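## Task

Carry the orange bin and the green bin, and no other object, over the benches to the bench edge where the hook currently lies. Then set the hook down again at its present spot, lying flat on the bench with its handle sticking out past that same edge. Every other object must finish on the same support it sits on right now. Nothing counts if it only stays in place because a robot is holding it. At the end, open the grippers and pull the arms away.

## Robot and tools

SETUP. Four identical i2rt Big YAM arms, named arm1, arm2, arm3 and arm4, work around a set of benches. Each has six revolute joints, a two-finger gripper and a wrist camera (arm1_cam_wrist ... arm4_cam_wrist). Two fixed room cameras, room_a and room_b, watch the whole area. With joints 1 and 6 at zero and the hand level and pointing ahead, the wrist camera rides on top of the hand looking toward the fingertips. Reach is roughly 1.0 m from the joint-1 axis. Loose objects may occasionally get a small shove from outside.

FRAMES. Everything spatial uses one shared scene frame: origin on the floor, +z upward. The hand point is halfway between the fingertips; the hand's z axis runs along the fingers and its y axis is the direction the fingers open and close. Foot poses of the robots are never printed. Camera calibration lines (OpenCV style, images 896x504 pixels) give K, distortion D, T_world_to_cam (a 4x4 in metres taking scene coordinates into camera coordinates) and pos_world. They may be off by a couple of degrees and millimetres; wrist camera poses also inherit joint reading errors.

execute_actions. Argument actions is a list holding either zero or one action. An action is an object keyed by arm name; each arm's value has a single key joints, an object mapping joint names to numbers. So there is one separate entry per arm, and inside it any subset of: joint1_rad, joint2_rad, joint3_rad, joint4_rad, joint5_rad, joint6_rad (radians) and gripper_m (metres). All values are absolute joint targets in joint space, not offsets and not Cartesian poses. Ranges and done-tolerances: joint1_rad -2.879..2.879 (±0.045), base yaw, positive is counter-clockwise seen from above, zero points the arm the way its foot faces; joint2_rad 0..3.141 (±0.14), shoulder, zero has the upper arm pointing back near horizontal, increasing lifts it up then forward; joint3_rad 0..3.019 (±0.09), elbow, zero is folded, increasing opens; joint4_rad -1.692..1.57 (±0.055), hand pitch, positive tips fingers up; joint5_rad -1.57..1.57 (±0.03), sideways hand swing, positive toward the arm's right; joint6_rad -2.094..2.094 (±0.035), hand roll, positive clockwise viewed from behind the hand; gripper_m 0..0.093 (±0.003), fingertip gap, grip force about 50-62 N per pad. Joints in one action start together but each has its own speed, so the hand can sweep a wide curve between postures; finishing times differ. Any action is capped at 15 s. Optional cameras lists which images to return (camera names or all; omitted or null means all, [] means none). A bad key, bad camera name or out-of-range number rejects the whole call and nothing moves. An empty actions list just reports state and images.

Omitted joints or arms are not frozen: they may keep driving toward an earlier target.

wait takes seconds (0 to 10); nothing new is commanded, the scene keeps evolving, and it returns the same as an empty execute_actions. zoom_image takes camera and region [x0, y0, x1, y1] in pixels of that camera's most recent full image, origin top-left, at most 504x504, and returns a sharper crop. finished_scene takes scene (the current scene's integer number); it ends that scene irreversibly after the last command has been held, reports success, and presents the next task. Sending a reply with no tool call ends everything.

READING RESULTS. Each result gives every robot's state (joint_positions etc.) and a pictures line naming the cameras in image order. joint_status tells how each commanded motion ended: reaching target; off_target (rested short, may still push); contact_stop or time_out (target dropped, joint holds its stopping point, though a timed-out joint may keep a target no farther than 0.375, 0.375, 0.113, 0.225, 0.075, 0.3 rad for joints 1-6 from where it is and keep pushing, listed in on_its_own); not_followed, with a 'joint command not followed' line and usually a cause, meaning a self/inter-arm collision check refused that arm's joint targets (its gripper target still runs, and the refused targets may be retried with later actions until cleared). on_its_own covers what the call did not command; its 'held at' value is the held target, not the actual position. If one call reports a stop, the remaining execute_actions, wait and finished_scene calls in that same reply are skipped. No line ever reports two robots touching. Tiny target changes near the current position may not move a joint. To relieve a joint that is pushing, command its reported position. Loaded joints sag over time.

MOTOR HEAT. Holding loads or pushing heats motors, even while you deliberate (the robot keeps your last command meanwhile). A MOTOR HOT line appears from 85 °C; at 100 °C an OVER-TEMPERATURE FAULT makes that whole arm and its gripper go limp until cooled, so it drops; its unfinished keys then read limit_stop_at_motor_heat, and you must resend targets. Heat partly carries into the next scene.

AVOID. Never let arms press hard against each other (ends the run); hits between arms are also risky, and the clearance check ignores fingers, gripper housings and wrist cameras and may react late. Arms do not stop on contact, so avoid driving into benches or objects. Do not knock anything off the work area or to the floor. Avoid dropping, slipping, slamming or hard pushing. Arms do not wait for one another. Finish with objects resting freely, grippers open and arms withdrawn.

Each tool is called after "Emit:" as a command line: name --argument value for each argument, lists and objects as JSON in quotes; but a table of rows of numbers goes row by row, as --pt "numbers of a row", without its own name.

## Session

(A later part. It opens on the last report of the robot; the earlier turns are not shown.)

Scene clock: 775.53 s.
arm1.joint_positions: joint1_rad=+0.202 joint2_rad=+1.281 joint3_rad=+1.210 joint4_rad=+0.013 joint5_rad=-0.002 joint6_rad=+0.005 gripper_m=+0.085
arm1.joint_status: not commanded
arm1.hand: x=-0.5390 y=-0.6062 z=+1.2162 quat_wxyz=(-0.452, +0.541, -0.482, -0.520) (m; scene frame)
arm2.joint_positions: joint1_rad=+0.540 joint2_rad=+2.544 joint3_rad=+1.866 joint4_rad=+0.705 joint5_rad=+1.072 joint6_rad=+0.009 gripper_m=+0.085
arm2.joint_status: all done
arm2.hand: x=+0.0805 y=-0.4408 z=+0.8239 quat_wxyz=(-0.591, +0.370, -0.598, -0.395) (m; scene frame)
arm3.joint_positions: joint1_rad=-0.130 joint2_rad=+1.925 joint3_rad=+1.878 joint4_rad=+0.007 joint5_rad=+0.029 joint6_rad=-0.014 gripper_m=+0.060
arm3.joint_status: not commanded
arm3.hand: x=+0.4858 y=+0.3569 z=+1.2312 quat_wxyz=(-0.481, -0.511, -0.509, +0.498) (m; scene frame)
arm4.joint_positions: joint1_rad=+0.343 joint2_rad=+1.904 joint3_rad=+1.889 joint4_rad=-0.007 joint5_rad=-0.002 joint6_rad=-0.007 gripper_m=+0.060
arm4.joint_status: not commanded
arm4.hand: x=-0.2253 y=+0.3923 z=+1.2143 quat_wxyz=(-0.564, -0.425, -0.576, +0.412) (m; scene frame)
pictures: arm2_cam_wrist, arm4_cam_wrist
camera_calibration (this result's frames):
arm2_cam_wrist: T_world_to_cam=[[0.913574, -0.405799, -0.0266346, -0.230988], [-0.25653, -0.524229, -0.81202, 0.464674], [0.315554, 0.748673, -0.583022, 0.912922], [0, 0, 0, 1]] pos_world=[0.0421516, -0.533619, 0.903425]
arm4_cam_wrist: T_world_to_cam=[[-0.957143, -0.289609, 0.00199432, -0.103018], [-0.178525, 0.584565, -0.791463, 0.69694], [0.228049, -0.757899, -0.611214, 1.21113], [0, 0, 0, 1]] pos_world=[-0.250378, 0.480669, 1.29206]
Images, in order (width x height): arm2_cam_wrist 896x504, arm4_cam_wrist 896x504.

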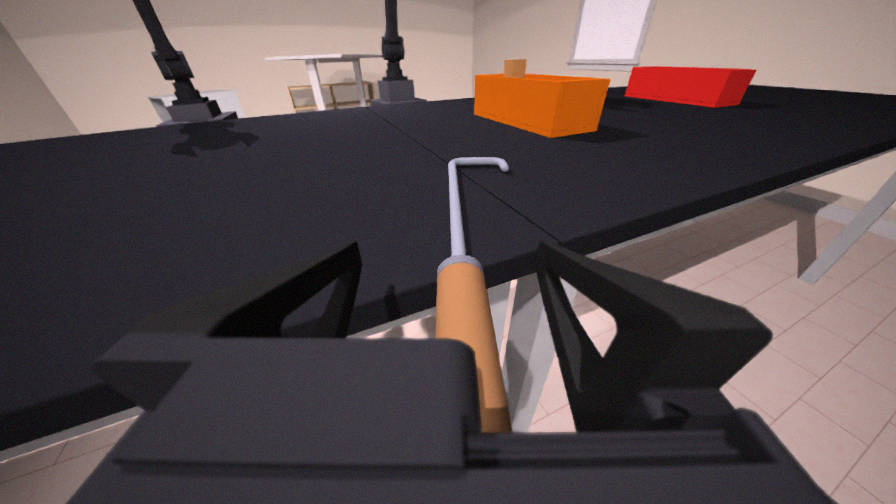

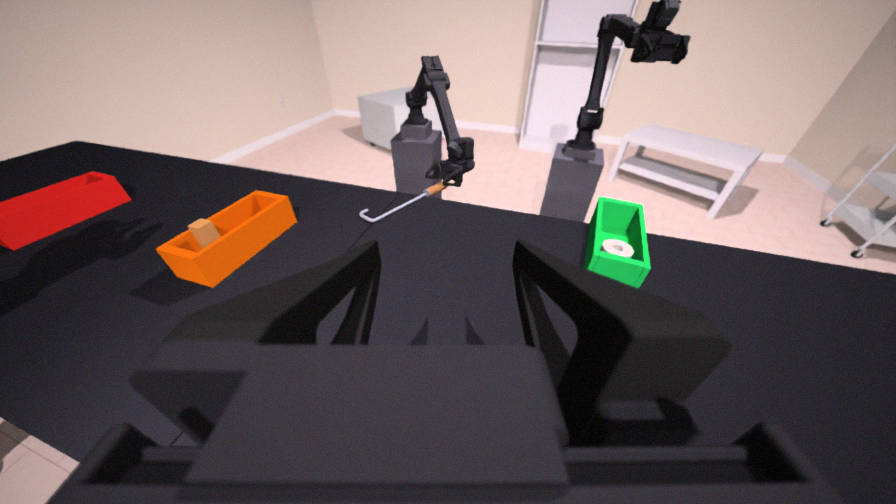

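Emit:
execute_actions --actions '[{"arm2":{"joints":{"joint2_rad":2.55,"joint3_rad":1.795,"joint5_rad":1.045}}}]' --cameras '["arm4_cam_wrist","arm2_cam_wrist"]'

Scene clock: 791.57 s.
arm1.joint_positions: joint1_rad=+0.202 joint2_rad=+1.281 joint3_rad=+1.210 joint4_rad=+0.013 joint5_rad=-0.002 joint6_rad=+0.005 gripper_m=+0.085
arm1.joint_status: not commanded
arm1.hand: x=-0.5390 y=-0.6062 z=+1.2162 quat_wxyz=(-0.452, +0.541, -0.482, -0.520) (m; scene frame)
arm2.joint_positions: joint1_rad=+0.542 joint2_rad=+2.541 joint3_rad=+1.794 joint4_rad=+0.705 joint5_rad=+1.048 joint6_rad=+0.009 gripper_m=+0.085
arm2.joint_status: all done
arm2.hand: x=+0.0864 y=-0.4541 z=+0.7935 quat_wxyz=(-0.588, +0.402, -0.591, -0.378) (m; scene frame)
arm3.joint_positions: joint1_rad=-0.130 joint2_rad=+1.925 joint3_rad=+1.878 joint4_rad=+0.007 joint5_rad=+0.029 joint6_rad=-0.014 gripper_m=+0.060
arm3.joint_status: not commanded
arm3.hand: x=+0.4858 y=+0.3569 z=+1.2312 quat_wxyz=(-0.481, -0.511, -0.509, +0.498) (m; scene frame)
arm4.joint_positions: joint1_rad=+0.343 joint2_rad=+1.904 joint3_rad=+1.889 joint4_rad=-0.007 joint5_rad=-0.002 joint6_rad=-0.007 gripper_m=+0.060
arm4.joint_status: not commanded
arm4.hand: x=-0.2253 y=+0.3923 z=+1.2143 quat_wxyz=(-0.564, -0.425, -0.576, +0.412) (m; scene frame)
pictures: arm2_cam_wrist, arm4_cam_wrist
camera_calibration (this result's frames):
arm2_cam_wrist: T_world_to_cam=[[0.923415, -0.382307, 0.0338491, -0.280739], [-0.208965, -0.574777, -0.791179, 0.390847], [0.321929, 0.723514, -0.610647, 0.913202], [0, 0, 0, 1]] pos_world=[0.0469254, -0.543393, 0.876377]
arm4_cam_wrist: T_world_to_cam=[[-0.957143, -0.289609, 0.00199432, -0.103018], [-0.178525, 0.584565, -0.791463, 0.69694], [0.228049, -0.757899, -0.611214, 1.21113], [0, 0, 0, 1]] pos_world=[-0.250378, 0.480669, 1.29206]
Images, in order (width x height): arm2_cam_wrist 896x504, arm4_cam_wrist 896x504.

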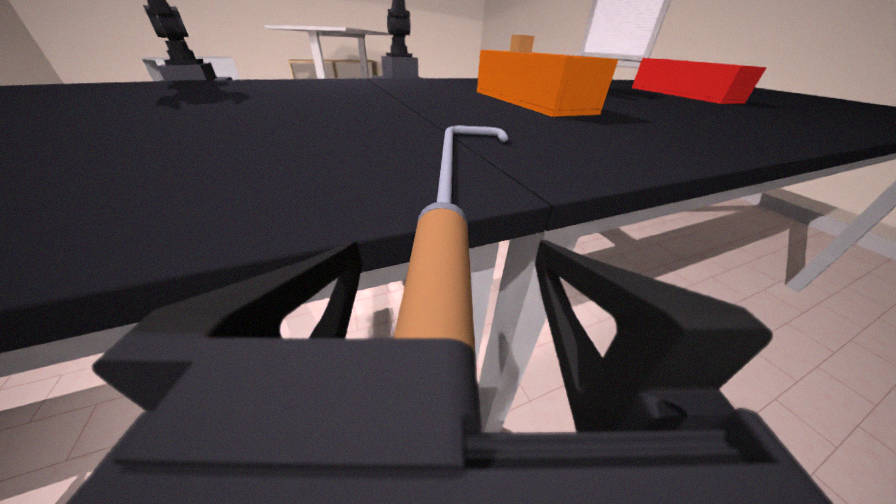

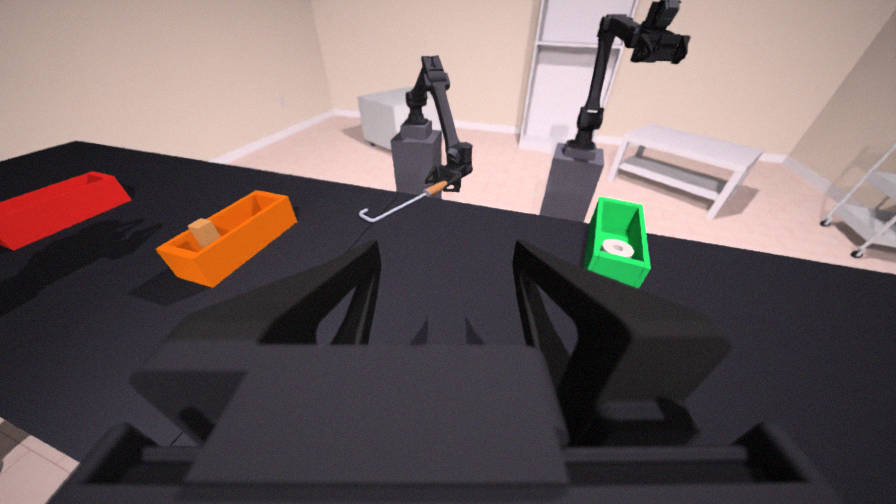

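Emit:
execute_actions --actions '[{"arm2":{"joints":{"gripper_m":0.0}}}]' --cameras '["arm2_cam_wrist"]'

Scene clock: 799.30 s.
arm1.joint_positions: joint1_rad=+0.202 joint2_rad=+1.281 joint3_rad=+1.210 joint4_rad=+0.013 joint5_rad=-0.002 joint6_rad=+0.005 gripper_m=+0.085
arm1.joint_status: not commanded
arm1.hand: x=-0.5390 y=-0.6062 z=+1.2162 quat_wxyz=(-0.452, +0.541, -0.482, -0.520) (m; scene frame)
arm2.joint_positions: joint1_rad=+0.542 joint2_rad=+2.541 joint3_rad=+1.794 joint4_rad=+0.706 joint5_rad=+1.047 joint6_rad=+0.008 gripper_m=+0.029
arm2.joint_status: gripper_m off_target (ended at +0.029, target +0.000)
arm2.hand: x=+0.0862 y=-0.4540 z=+0.7935 quat_wxyz=(-0.588, +0.402, -0.591, -0.378) (m; scene frame)
arm3.joint_positions: joint1_rad=-0.130 joint2_rad=+1.925 joint3_rad=+1.878 joint4_rad=+0.007 joint5_rad=+0.029 joint6_rad=-0.014 gripper_m=+0.060
arm3.joint_status: not commanded
arm3.hand: x=+0.4858 y=+0.3569 z=+1.2312 quat_wxyz=(-0.481, -0.511, -0.509, +0.498) (m; scene frame)
arm4.joint_positions: joint1_rad=+0.343 joint2_rad=+1.904 joint3_rad=+1.889 joint4_rad=-0.007 joint5_rad=-0.002 joint6_rad=-0.007 gripper_m=+0.060
arm4.joint_status: not commanded
arm4.hand: x=-0.2253 y=+0.3923 z=+1.2143 quat_wxyz=(-0.564, -0.425, -0.576, +0.412) (m; scene frame)
pictures: arm2_cam_wrist
camera_calibration (this result's frames):
arm2_cam_wrist: T_world_to_cam=[[0.92398, -0.38087, 0.0346295, -0.280492], [-0.207463, -0.575241, -0.791238, 0.390604], [0.321279, 0.723903, -0.610527, 0.913375], [0, 0, 0, 1]] pos_world=[0.046757, -0.543335, 0.876414]
Images, in order (width x height): arm2_cam_wrist 896x504.

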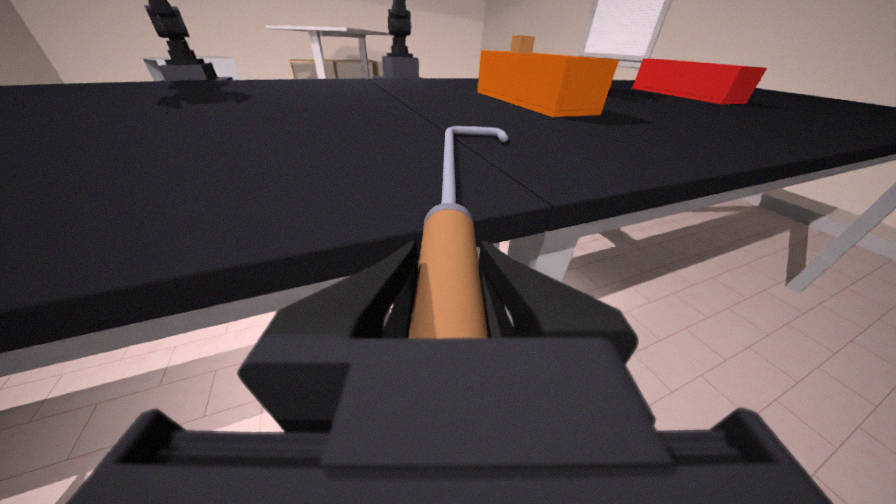

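Emit:
execute_actions --actions '[{"arm2":{"joints":{"joint3_rad":1.975,"joint6_rad":1.59}}, "arm4":{"joints":{"joint1_rad":0.45}}}]' --cameras '["arm2_cam_wrist","arm4_cam_wrist"]'

Scene clock: 807.10 s.
arm1.joint_positions: joint1_rad=+0.202 joint2_rad=+1.281 joint3_rad=+1.210 joint4_rad=+0.013 joint5_rad=-0.002 joint6_rad=+0.005 gripper_m=+0.085
arm1.joint_status: not commanded
arm1.hand: x=-0.5390 y=-0.6062 z=+1.2162 quat_wxyz=(-0.452, +0.541, -0.482, -0.520) (m; scene frame)
arm2.joint_positions: joint1_rad=+0.540 joint2_rad=+2.546 joint3_rad=+1.923 joint4_rad=+0.706 joint5_rad=+1.049 joint6_rad=+1.568 gripper_m=+0.029
arm2.joint_status: all done
arm2.hand: x=+0.0691 y=-0.4293 z=+0.8490 quat_wxyz=(-0.120, -0.164, -0.673, -0.711) (m; scene frame)
arm3.joint_positions: joint1_rad=-0.130 joint2_rad=+1.925 joint3_rad=+1.878 joint4_rad=+0.007 joint5_rad=+0.029 joint6_rad=-0.014 gripper_m=+0.060
arm3.joint_status: not commanded
arm3.hand: x=+0.4858 y=+0.3569 z=+1.2312 quat_wxyz=(-0.481, -0.511, -0.509, +0.498) (m; scene frame)
arm4.joint_positions: joint1_rad=+0.460 joint2_rad=+1.904 joint3_rad=+1.889 joint4_rad=-0.007 joint5_rad=-0.002 joint6_rad=-0.007 gripper_m=+0.060
arm4.joint_status: all done
arm4.hand: x=-0.1333 y=+0.4271 z=+1.2155 quat_wxyz=(-0.588, -0.390, -0.600, +0.378) (m; scene frame)
pictures: arm2_cam_wrist, arm4_cam_wrist
camera_calibration (this result's frames):
arm2_cam_wrist: T_world_to_cam=[[-0.038608, 0.0706846, -0.996751, 0.87881], [-0.973309, -0.228491, 0.0214966, -0.0430179], [-0.226229, 0.970977, 0.0776195, 0.494541], [0, 0, 0, 1]] pos_world=[0.103939, -0.552135, 0.838494]
arm4_cam_wrist: T_world_to_cam=[[-0.916752, -0.399453, 0.00176593, 0.0476533], [-0.244996, 0.558766, -0.792311, 0.697176], [0.315505, -0.726786, -0.610114, 1.21422], [0, 0, 0, 1]] pos_world=[-0.168599, 0.511951, 1.29311]
Images, in order (width x height): arm2_cam_wrist 896x504, arm4_cam_wrist 896x504.

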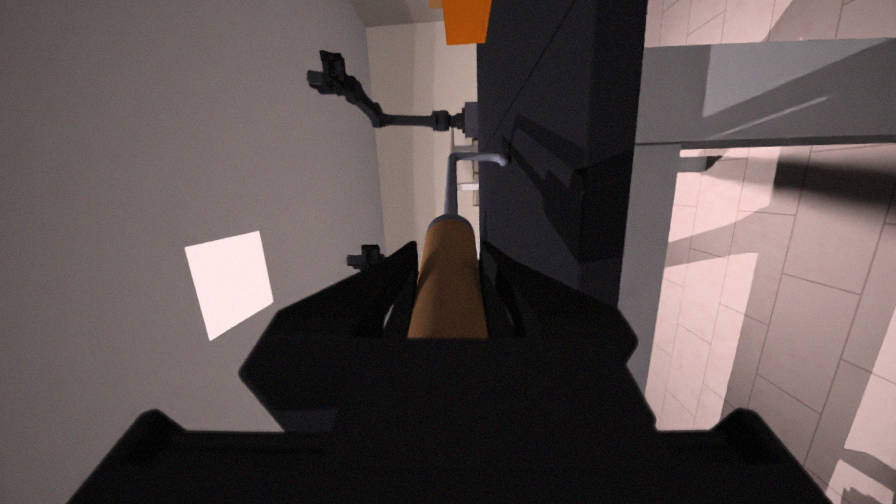

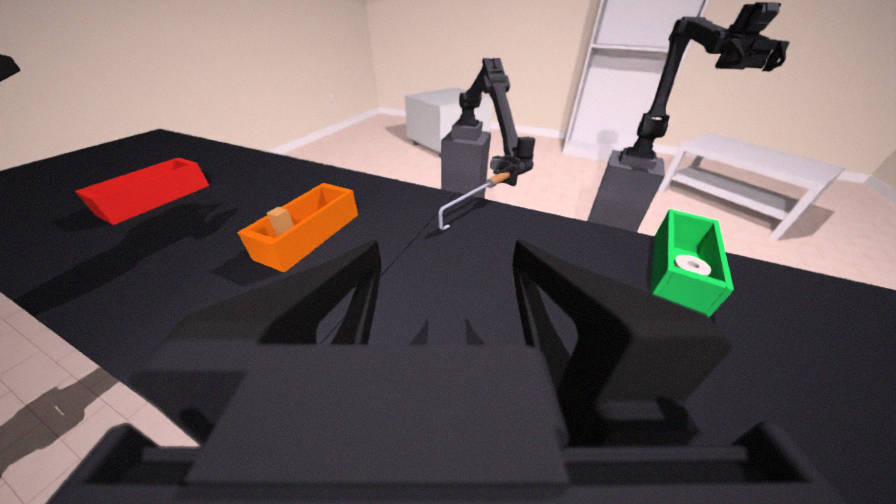

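Emit:
execute_actions --actions '[{"arm2":{"joints":{"joint1_rad":0.22,"joint2_rad":2.28,"joint3_rad":1.85,"joint4_rad":0.6,"joint5_rad":0.58}}}]' --cameras '["arm2_cam_wrist","arm4_cam_wrist"]'

Scene clock: 826.50 s.
arm1.joint_positions: joint1_rad=+0.202 joint2_rad=+1.281 joint3_rad=+1.210 joint4_rad=+0.013 joint5_rad=-0.002 joint6_rad=+0.005 gripper_m=+0.085
arm1.joint_status: not commanded
arm1.hand: x=-0.5390 y=-0.6062 z=+1.2162 quat_wxyz=(-0.452, +0.541, -0.482, -0.520) (m; scene frame)
arm2.joint_positions: joint1_rad=+0.218 joint2_rad=+2.323 joint3_rad=+1.829 joint4_rad=+0.586 joint5_rad=+0.580 joint6_rad=+1.579 gripper_m=+0.029
arm2.joint_status: all done
arm2.hand: x=+0.2668 y=-0.3248 z=+0.9703 quat_wxyz=(-0.073, -0.109, -0.671, -0.730) (m; scene frame)
arm3.joint_positions: joint1_rad=-0.130 joint2_rad=+1.925 joint3_rad=+1.878 joint4_rad=+0.007 joint5_rad=+0.029 joint6_rad=-0.014 gripper_m=+0.060
arm3.joint_status: not commanded
arm3.hand: x=+0.4858 y=+0.3569 z=+1.2312 quat_wxyz=(-0.481, -0.511, -0.509, +0.498) (m; scene frame)
arm4.joint_positions: joint1_rad=+0.460 joint2_rad=+1.904 joint3_rad=+1.889 joint4_rad=-0.007 joint5_rad=-0.002 joint6_rad=-0.007 gripper_m=+0.060
arm4.joint_status: not commanded
arm4.hand: x=-0.1333 y=+0.4271 z=+1.2155 quat_wxyz=(-0.588, -0.390, -0.600, +0.378) (m; scene frame)
pictures: arm2_cam_wrist, arm4_cam_wrist
camera_calibration (this result's frames):
arm2_cam_wrist: T_world_to_cam=[[-0.028696, 0.0957221, -0.994994, 1.00373], [-0.930091, -0.367231, -0.0085048, 0.143119], [-0.366207, 0.925191, 0.0995683, 0.429553], [0, 0, 0, 1]] pos_world=[0.319222, -0.44094, 0.957154]
arm4_cam_wrist: T_world_to_cam=[[-0.916752, -0.399453, 0.00176593, 0.0476533], [-0.244996, 0.558766, -0.792311, 0.697176], [0.315505, -0.726786, -0.610114, 1.21422], [0, 0, 0, 1]] pos_world=[-0.168599, 0.511951, 1.29311]
Images, in order (width x height): arm2_cam_wrist 896x504, arm4_cam_wrist 896x504.

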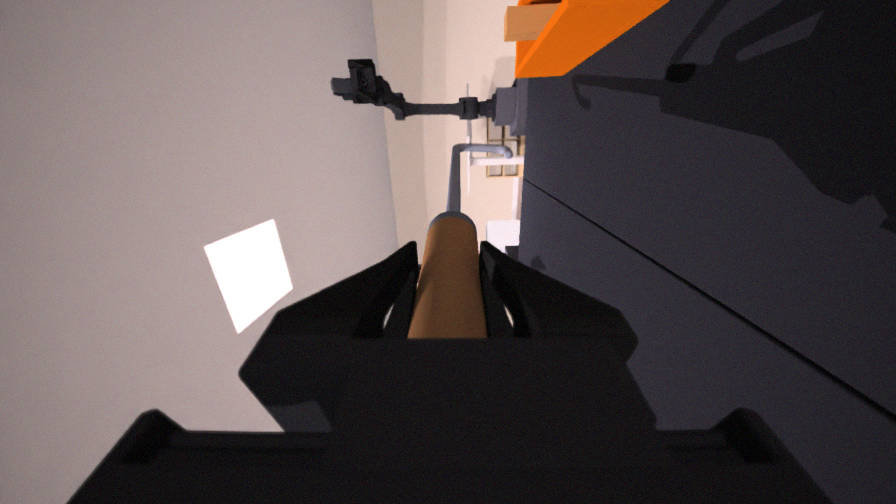

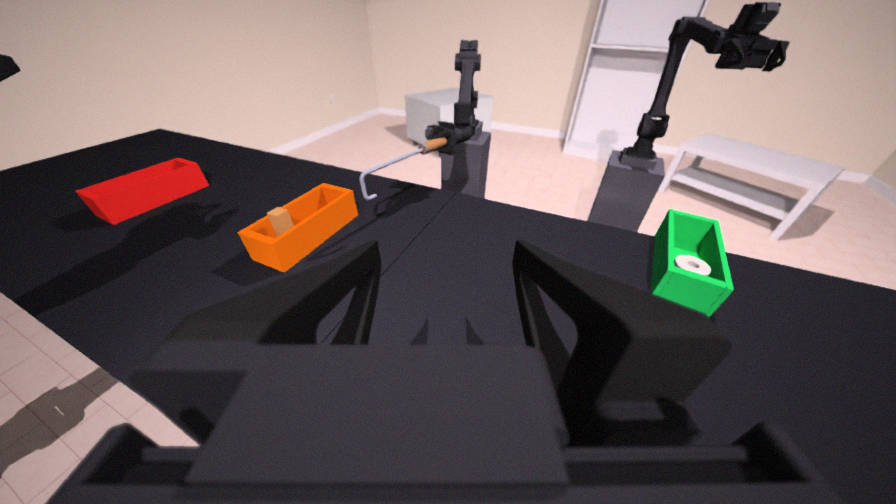

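Emit:
execute_actions --actions '[{"arm2":{"joints":{"joint1_rad":-0.136,"joint2_rad":2.12,"joint3_rad":1.72,"joint5_rad":0.04}}}]' --cameras '["arm2_cam_wrist","arm4_cam_wrist","arm3_cam_wrist"]'

Scene clock: 832.13 s.
arm1.joint_positions: joint1_rad=+0.202 joint2_rad=+1.281 joint3_rad=+1.210 joint4_rad=+0.013 joint5_rad=-0.002 joint6_rad=+0.005 gripper_m=+0.085
arm1.joint_status: not commanded
arm1.hand: x=-0.5390 y=-0.6062 z=+1.2162 quat_wxyz=(-0.452, +0.541, -0.482, -0.520) (m; scene frame)
arm2.joint_positions: joint1_rad=-0.139 joint2_rad=+2.184 joint3_rad=+1.693 joint4_rad=+0.576 joint5_rad=+0.039 joint6_rad=+1.579 gripper_m=+0.029
arm2.joint_status: all done
arm2.hand: x=+0.4940 y=-0.3165 z=+1.0121 quat_wxyz=(-0.022, -0.030, -0.676, -0.736) (m; scene frame)
arm3.joint_positions: joint1_rad=-0.130 joint2_rad=+1.925 joint3_rad=+1.878 joint4_rad=+0.007 joint5_rad=+0.029 joint6_rad=-0.014 gripper_m=+0.060
arm3.joint_status: not commanded
arm3.hand: x=+0.4858 y=+0.3569 z=+1.2312 quat_wxyz=(-0.481, -0.511, -0.509, +0.498) (m; scene frame)
arm4.joint_positions: joint1_rad=+0.460 joint2_rad=+1.904 joint3_rad=+1.889 joint4_rad=-0.007 joint5_rad=-0.002 joint6_rad=-0.007 gripper_m=+0.060
arm4.joint_status: not commanded
arm4.hand: x=-0.1333 y=+0.4271 z=+1.2155 quat_wxyz=(-0.588, -0.390, -0.600, +0.378) (m; scene frame)
pictures: arm2_cam_wrist, arm3_cam_wrist, arm4_cam_wrist
camera_calibration (this result's frames):
arm2_cam_wrist: T_world_to_cam=[[0.00141446, 0.0935285, -0.995616, 1.03609], [-0.846711, -0.529608, -0.0509545, 0.308247], [-0.532052, 0.843071, 0.0784425, 0.578216], [0, 0, 0, 1]] pos_world=[0.567171, -0.421131, 1.0019]
arm3_cam_wrist: T_world_to_cam=[[-0.999897, 0.00157951, 0.0142473, 0.469184], [-0.0104386, 0.600953, -0.799216, 0.775888], [-0.00982434, -0.799283, -0.600875, 1.1517], [0, 0, 0, 1]] pos_world=[0.48855, 0.453522, 1.30545]
arm4_cam_wrist: T_world_to_cam=[[-0.916752, -0.399453, 0.00176593, 0.0476533], [-0.244996, 0.558766, -0.792311, 0.697176], [0.315505, -0.726786, -0.610114, 1.21422], [0, 0, 0, 1]] pos_world=[-0.168599, 0.511951, 1.29311]
Images, in order (width x height): arm2_cam_wrist 896x504, arm3_cam_wrist 896x504, arm4_cam_wrist 896x504.

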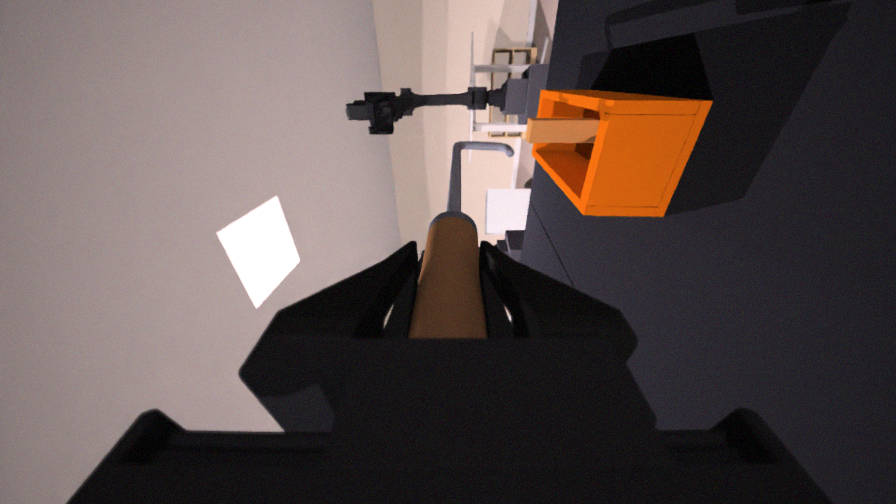

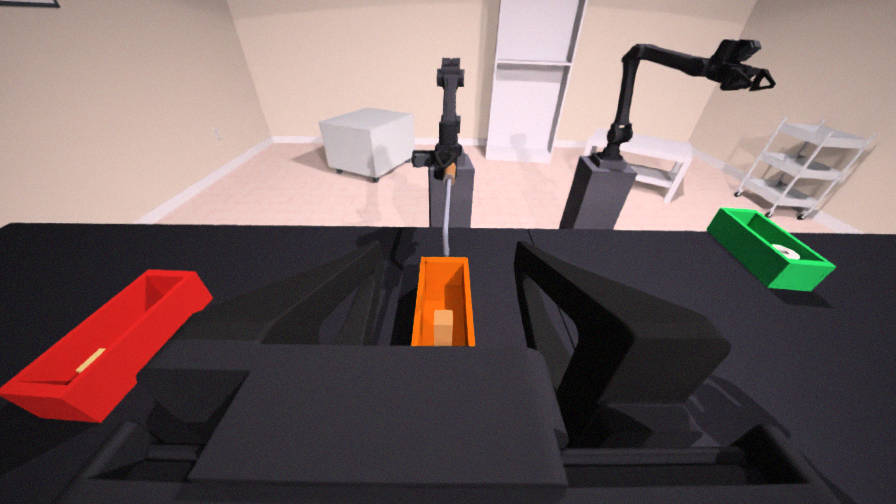

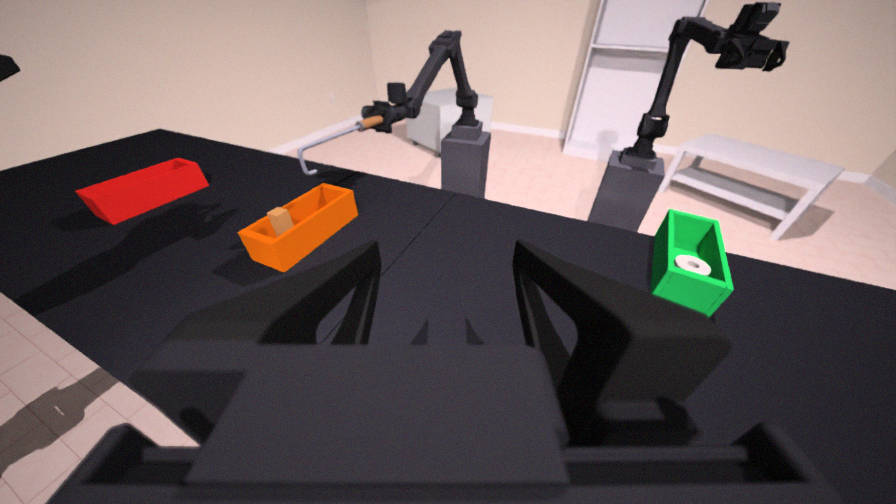

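Emit:
execute_actions --actions '[{"arm2":{"joints":{"joint3_rad":1.615,"joint4_rad":0.455}}}]' --cameras '["arm2_cam_wrist","arm4_cam_wrist","arm3_cam_wrist"]'

Scene clock: 843.20 s.
arm1.joint_positions: joint1_rad=+0.202 joint2_rad=+1.281 joint3_rad=+1.210 joint4_rad=+0.013 joint5_rad=-0.002 joint6_rad=+0.005 gripper_m=+0.085
arm1.joint_status: not commanded
arm1.hand: x=-0.5390 y=-0.6062 z=+1.2162 quat_wxyz=(-0.452, +0.541, -0.482, -0.520) (m; scene frame)
arm2.joint_positions: joint1_rad=-0.139 joint2_rad=+2.168 joint3_rad=+1.580 joint4_rad=+0.436 joint5_rad=+0.039 joint6_rad=+1.579 gripper_m=+0.029
arm2.joint_status: all done
arm2.hand: x=+0.4929 y=-0.3419 z=+0.9264 quat_wxyz=(-0.022, -0.030, -0.759, -0.651) (m; scene frame)
arm3.joint_positions: joint1_rad=-0.130 joint2_rad=+1.925 joint3_rad=+1.878 joint4_rad=+0.007 joint5_rad=+0.029 joint6_rad=-0.014 gripper_m=+0.060
arm3.joint_status: not commanded
arm3.hand: x=+0.4858 y=+0.3569 z=+1.2312 quat_wxyz=(-0.481, -0.511, -0.509, +0.498) (m; scene frame)
arm4.joint_positions: joint1_rad=+0.460 joint2_rad=+1.904 joint3_rad=+1.889 joint4_rad=-0.007 joint5_rad=-0.002 joint6_rad=-0.007 gripper_m=+0.060
arm4.joint_status: not commanded
arm4.hand: x=-0.1333 y=+0.4271 z=+1.2155 quat_wxyz=(-0.588, -0.390, -0.600, +0.378) (m; scene frame)
pictures: arm2_cam_wrist, arm3_cam_wrist, arm4_cam_wrist
camera_calibration (this result's frames):
arm2_cam_wrist: T_world_to_cam=[[-0.00709353, -0.142952, -0.989704, 0.870956], [-0.84625, -0.526422, 0.0821011, 0.167092], [-0.532738, 0.83812, -0.117239, 0.785696], [0, 0, 0, 1]] pos_world=[0.56615, -0.446042, 0.940385]
arm3_cam_wrist: T_world_to_cam=[[-0.999897, 0.00157951, 0.0142473, 0.469184], [-0.0104386, 0.600953, -0.799216, 0.775888], [-0.00982434, -0.799283, -0.600875, 1.1517], [0, 0, 0, 1]] pos_world=[0.48855, 0.453522, 1.30545]
arm4_cam_wrist: T_world_to_cam=[[-0.916752, -0.399453, 0.00176593, 0.0476533], [-0.244996, 0.558766, -0.792311, 0.697176], [0.315505, -0.726786, -0.610114, 1.21422], [0, 0, 0, 1]] pos_world=[-0.168599, 0.511951, 1.29311]
Images, in order (width x height): arm2_cam_wrist 896x504, arm3_cam_wrist 896x504, arm4_cam_wrist 896x504.

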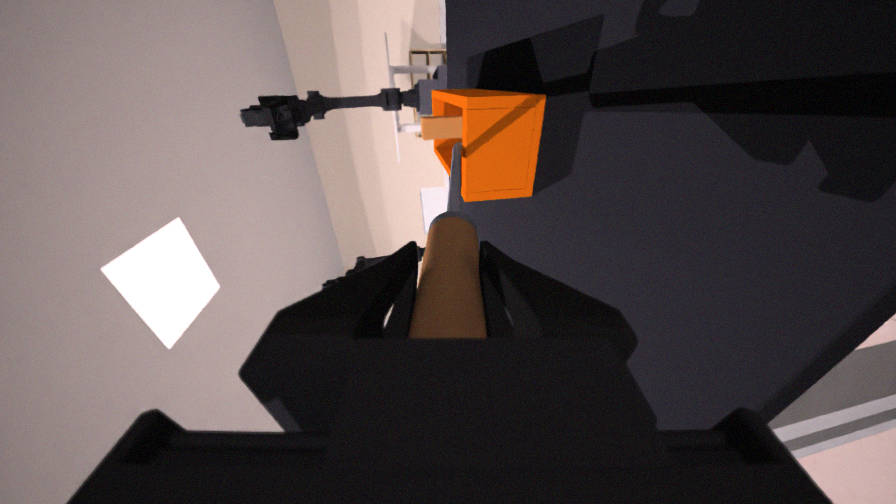

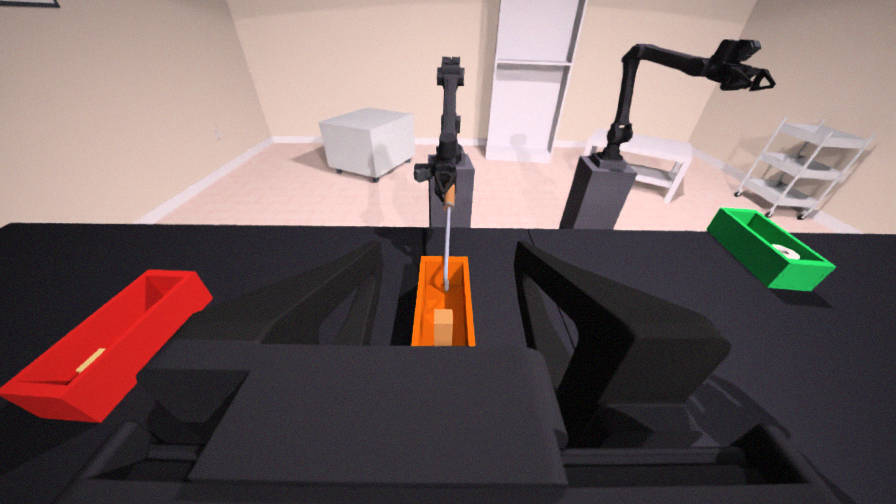

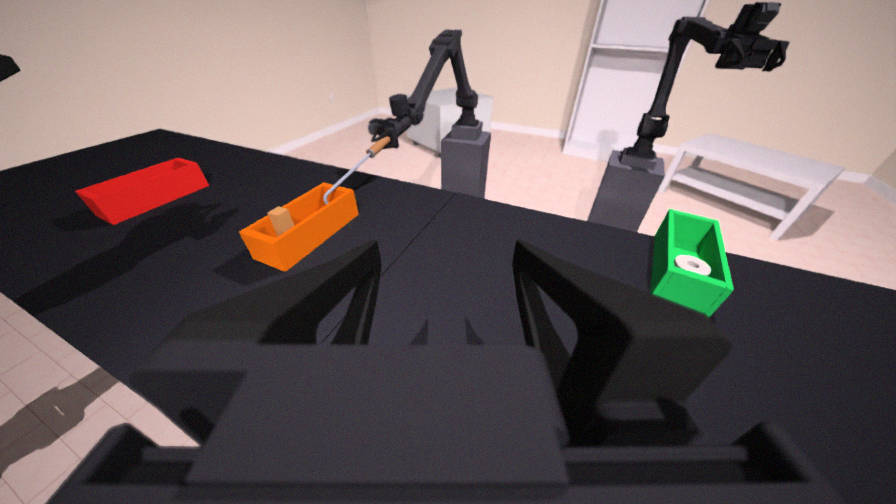

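Emit:
execute_actions --actions '[{"arm2":{"joints":{"joint2_rad":1.945,"joint3_rad":1.325,"joint4_rad":0.565}}}]' --cameras '["arm2_cam_wrist","arm3_cam_wrist"]'

Scene clock: 856.77 s.
arm1.joint_positions: joint1_rad=+0.202 joint2_rad=+1.281 joint3_rad=+1.210 joint4_rad=+0.013 joint5_rad=-0.002 joint6_rad=+0.005 gripper_m=+0.085
arm1.joint_status: not commanded
arm1.hand: x=-0.5390 y=-0.6062 z=+1.2162 quat_wxyz=(-0.452, +0.541, -0.482, -0.520) (m; scene frame)
arm2.joint_positions: joint1_rad=-0.139 joint2_rad=+1.998 joint3_rad=+1.310 joint4_rad=+0.504 joint5_rad=+0.039 joint6_rad=+1.579 gripper_m=+0.029
arm2.joint_status: joint4_rad time_out (moved +0.068 of +0.129); the others done
arm2.on_its_own: joint4_rad reads +0.504 and still pushes toward +0.565 since a time_out
arm2.hand: x=+0.4903 y=-0.4162 z=+0.9301 quat_wxyz=(-0.022, -0.030, -0.769, -0.639) (m; scene frame)
arm3.joint_positions: joint1_rad=-0.130 joint2_rad=+1.925 joint3_rad=+1.878 joint4_rad=+0.007 joint5_rad=+0.029 joint6_rad=-0.014 gripper_m=+0.060
arm3.joint_status: not commanded
arm3.hand: x=+0.4858 y=+0.3569 z=+1.2312 quat_wxyz=(-0.481, -0.511, -0.509, +0.498) (m; scene frame)
arm4.joint_positions: joint1_rad=+0.460 joint2_rad=+1.904 joint3_rad=+1.889 joint4_rad=-0.007 joint5_rad=-0.002 joint6_rad=-0.007 gripper_m=+0.060
arm4.joint_status: not commanded
arm4.hand: x=-0.1333 y=+0.4271 z=+1.2155 quat_wxyz=(-0.588, -0.390, -0.600, +0.378) (m; scene frame)
pictures: arm2_cam_wrist, arm3_cam_wrist
camera_calibration (this result's frames):
arm2_cam_wrist: T_world_to_cam=[[-0.00813037, -0.173442, -0.98481, 0.847312], [-0.846111, -0.523691, 0.0992165, 0.110711], [-0.532945, 0.834066, -0.142494, 0.868883], [0, 0, 0, 1]] pos_world=[0.563629, -0.519767, 0.947268]
arm3_cam_wrist: T_world_to_cam=[[-0.999897, 0.00157951, 0.0142473, 0.469184], [-0.0104386, 0.600953, -0.799216, 0.775888], [-0.00982434, -0.799283, -0.600875, 1.1517], [0, 0, 0, 1]] pos_world=[0.48855, 0.453522, 1.30545]
Images, in order (width x height): arm2_cam_wrist 896x504, arm3_cam_wrist 896x504.

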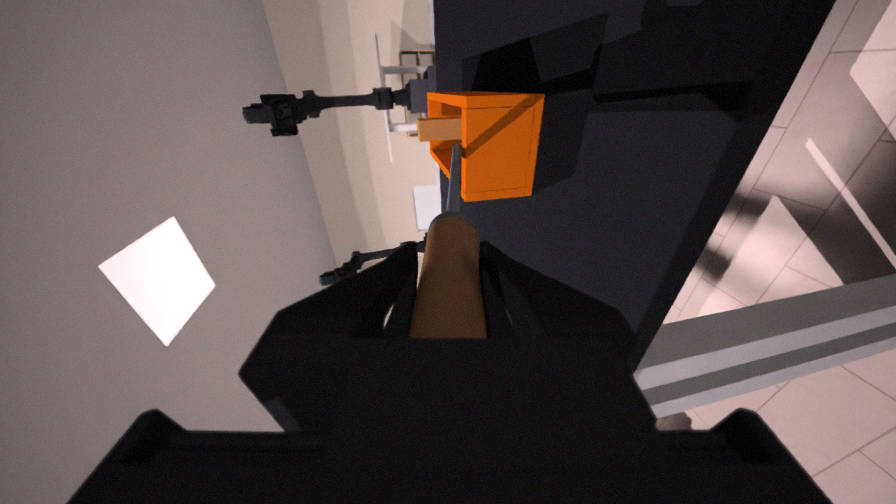

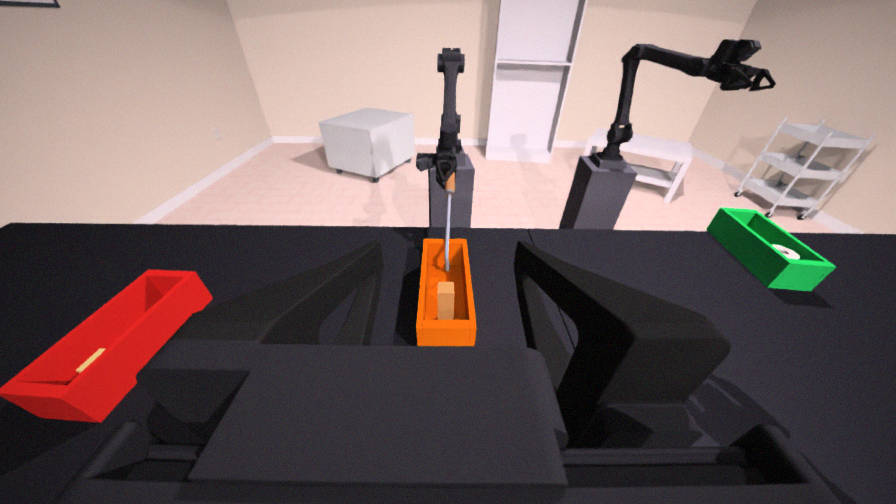

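Emit:
execute_actions --actions '[{"arm2":{"joints":{"joint2_rad":1.63,"joint3_rad":0.94}}}]' --cameras '["arm2_cam_wrist","arm3_cam_wrist","room_b"]'

Scene clock: 871.90 s.
arm1.joint_positions: joint1_rad=+0.202 joint2_rad=+1.281 joint3_rad=+1.210 joint4_rad=+0.013 joint5_rad=-0.002 joint6_rad=+0.005 gripper_m=+0.085
arm1.joint_status: not commanded
arm1.hand: x=-0.5390 y=-0.6062 z=+1.2162 quat_wxyz=(-0.452, +0.541, -0.482, -0.520) (m; scene frame)
arm2.joint_positions: joint1_rad=-0.139 joint2_rad=+1.664 joint3_rad=+0.926 joint4_rad=+0.515 joint5_rad=+0.039 joint6_rad=+1.579 gripper_m=+0.029
arm2.joint_status: all done
arm2.hand: x=+0.4859 y=-0.5466 z=+0.9606 quat_wxyz=(-0.022, -0.030, -0.781, -0.624) (m; scene frame)
arm3.joint_positions: joint1_rad=-0.130 joint2_rad=+1.925 joint3_rad=+1.878 joint4_rad=+0.007 joint5_rad=+0.029 joint6_rad=-0.014 gripper_m=+0.060
arm3.joint_status: not commanded
arm3.hand: x=+0.4858 y=+0.3569 z=+1.2312 quat_wxyz=(-0.481, -0.511, -0.509, +0.498) (m; scene frame)
arm4.joint_positions: joint1_rad=+0.460 joint2_rad=+1.904 joint3_rad=+1.889 joint4_rad=-0.007 joint5_rad=-0.002 joint6_rad=-0.007 gripper_m=+0.060
arm4.joint_status: not commanded
arm4.hand: x=-0.1333 y=+0.4271 z=+1.2155 quat_wxyz=(-0.588, -0.390, -0.600, +0.378) (m; scene frame)
pictures: arm2_cam_wrist, arm3_cam_wrist, room_b
camera_calibration (this result's frames):
arm2_cam_wrist: T_world_to_cam=[[-0.00942424, -0.211599, -0.977311, 0.827212], [-0.84591, -0.519503, 0.120635, 0.0172488], [-0.533243, 0.827854, -0.174098, 1.0068], [0, 0, 0, 1]] pos_world=[0.559254, -0.649484, 0.981644]
arm3_cam_wrist: T_world_to_cam=[[-0.999897, 0.00157951, 0.0142473, 0.469184], [-0.0104386, 0.600953, -0.799216, 0.775888], [-0.00982434, -0.799283, -0.600875, 1.1517], [0, 0, 0, 1]] pos_world=[0.48855, 0.453522, 1.30545]
Images, in order (width x height): arm2_cam_wrist 896x504, arm3_cam_wrist 896x504, room_b 896x504.

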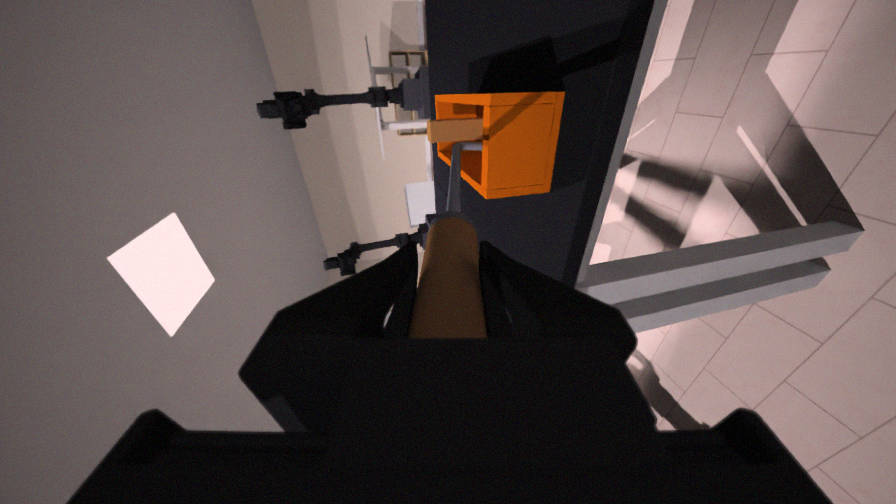

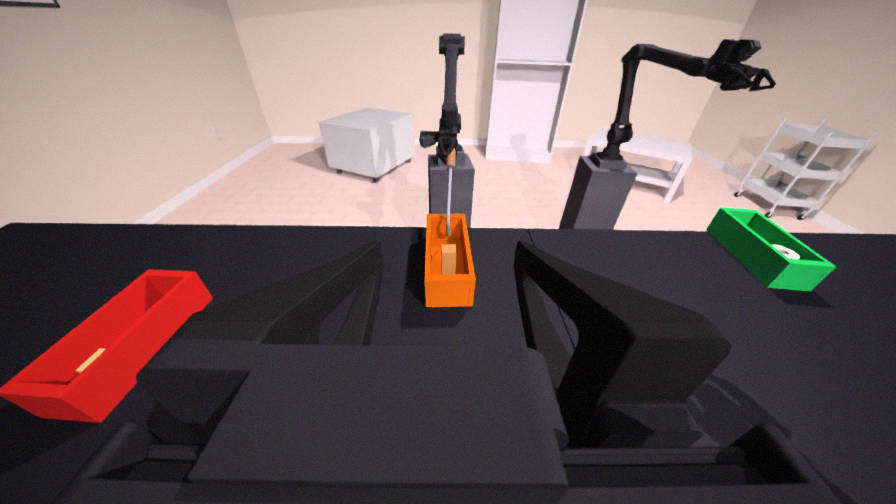

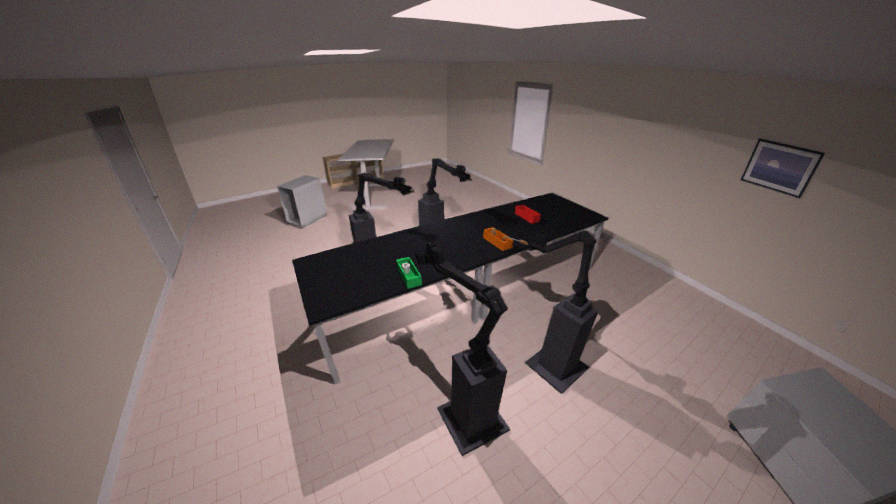

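Emit:
zoom_image --camera "arm2_cam_wrist" --region '[420, 60, 660, 260]'

Region (420, 60, 660, 260) of arm2_cam_wrist's 896x504 image, scaled by 2.100, with more detail than that image has.

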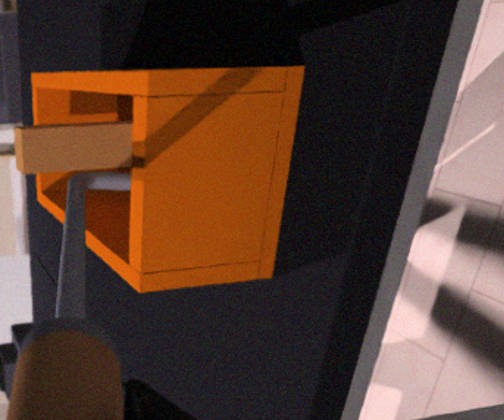

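Emit:
execute_actions --actions '[{"arm2":{"joints":{"joint2_rad":1.532,"joint3_rad":0.82}}}]' --cameras '["arm2_cam_wrist","arm3_cam_wrist","room_b"]'

Emit:
zoom_image --camera "arm2_cam_wrist" --region '[420, 60, 660, 260]'

Scene clock: 885.90 s.
arm1.joint_positions: joint1_rad=+0.202 joint2_rad=+1.281 joint3_rad=+1.210 joint4_rad=+0.013 joint5_rad=-0.002 joint6_rad=+0.005 gripper_m=+0.085
arm1.joint_status: not commanded
arm1.hand: x=-0.5390 y=-0.6062 z=+1.2162 quat_wxyz=(-0.452, +0.541, -0.482, -0.520) (m; scene frame)
arm2.joint_positions: joint1_rad=-0.139 joint2_rad=+1.585 joint3_rad=+0.797 joint4_rad=+0.516 joint5_rad=+0.039 joint6_rad=+1.579 gripper_m=+0.029
arm2.joint_status: all done
arm2.hand: x=+0.4843 y=-0.5921 z=+0.9422 quat_wxyz=(-0.022, -0.030, -0.796, -0.604) (m; scene frame)
arm3.joint_positions: joint1_rad=-0.130 joint2_rad=+1.925 joint3_rad=+1.878 joint4_rad=+0.007 joint5_rad=+0.029 joint6_rad=-0.014 gripper_m=+0.060
arm3.joint_status: not commanded
arm3.hand: x=+0.4858 y=+0.3569 z=+1.2312 quat_wxyz=(-0.481, -0.511, -0.509, +0.498) (m; scene frame)
arm4.joint_positions: joint1_rad=+0.460 joint2_rad=+1.904 joint3_rad=+1.889 joint4_rad=-0.007 joint5_rad=-0.002 joint6_rad=-0.007 gripper_m=+0.060
arm4.joint_status: not commanded
arm4.hand: x=-0.1333 y=+0.4271 z=+1.2155 quat_wxyz=(-0.588, -0.390, -0.600, +0.378) (m; scene frame)
pictures: arm2_cam_wrist, arm3_cam_wrist, room_b
camera_calibration (this result's frames):
arm2_cam_wrist: T_world_to_cam=[[-0.0110265, -0.259022, -0.965809, 0.761484], [-0.845618, -0.513075, 0.147257, -0.0269204], [-0.533675, 0.818329, -0.213376, 1.07193], [0, 0, 0, 1]] pos_world=[0.557694, -0.693762, 0.968136]
arm3_cam_wrist: T_world_to_cam=[[-0.999897, 0.00157951, 0.0142473, 0.469184], [-0.0104386, 0.600953, -0.799216, 0.775888], [-0.00982434, -0.799283, -0.600875, 1.1517], [0, 0, 0, 1]] pos_world=[0.48855, 0.453522, 1.30545]
Images, in order (width x height): arm2_cam_wrist 896x504, arm3_cam_wrist 896x504, room_b 896x504.

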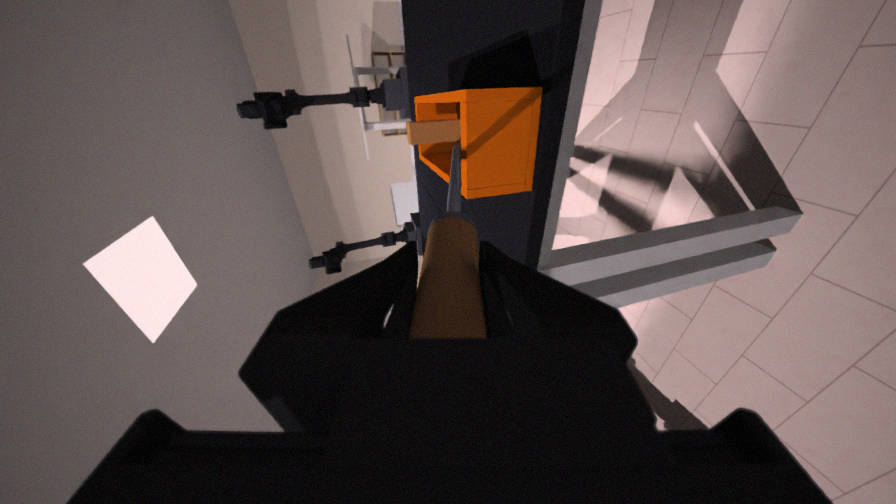

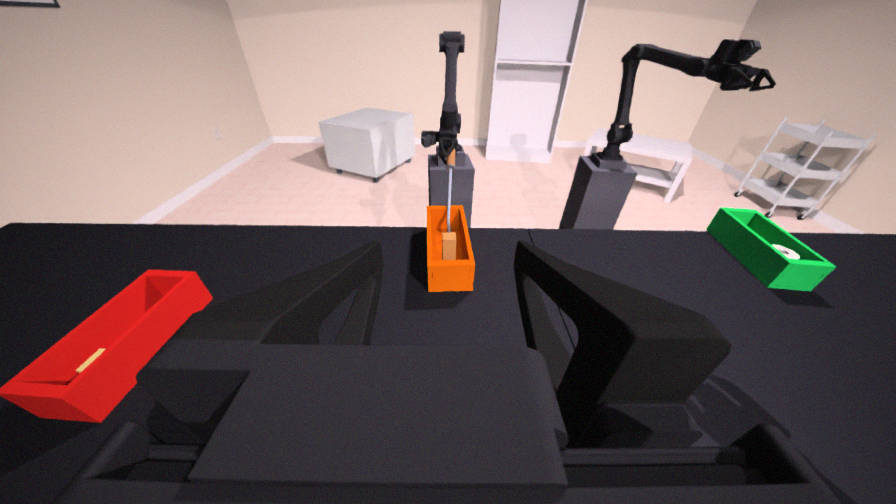

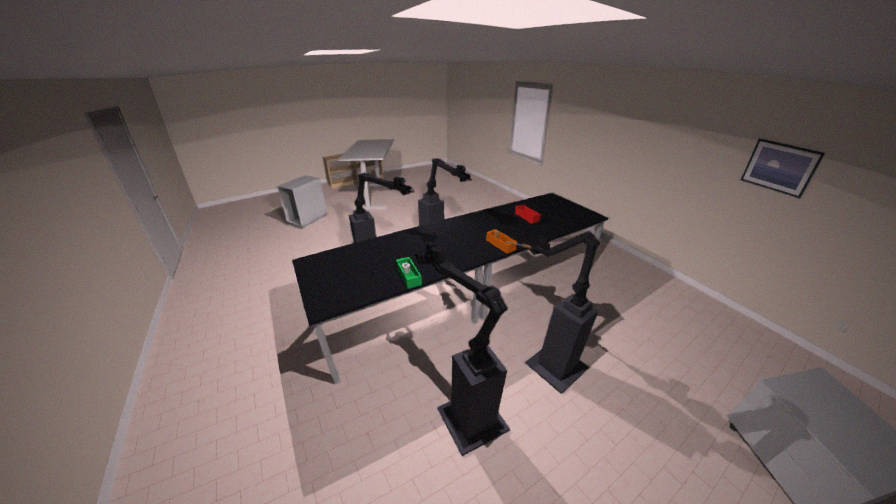

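Region (420, 60, 660, 260) of arm2_cam_wrist's 896x504 image, scaled by 2.100, with more detail than that image has.

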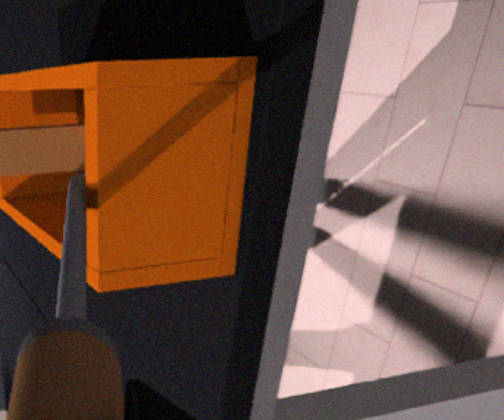

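Emit:
zoom_image --camera "arm2_cam_wrist" --region '[500, 60, 600, 250]'

Emit:
zoom_image --camera "room_b" --region '[470, 215, 550, 275]'

Region (500, 60, 600, 250) of arm2_cam_wrist's 896x504 image, scaled by 2.653, with more detail than that image has; it fills the left 265 columns of this view, and the rest is white.

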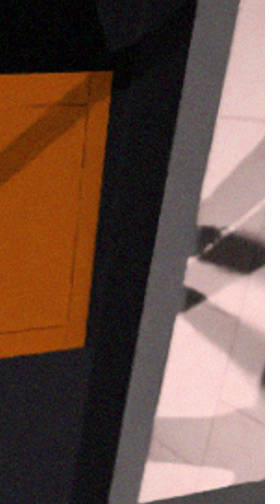

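Region (470, 215, 550, 275) of room_b's 896x504 image, scaled by 6.300, with more detail than that image has; it fills the top 378 rows of this view, and the rest is white.

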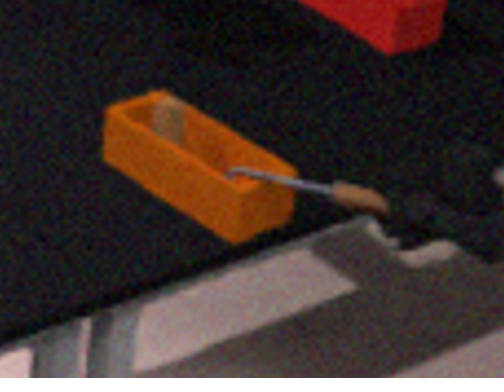

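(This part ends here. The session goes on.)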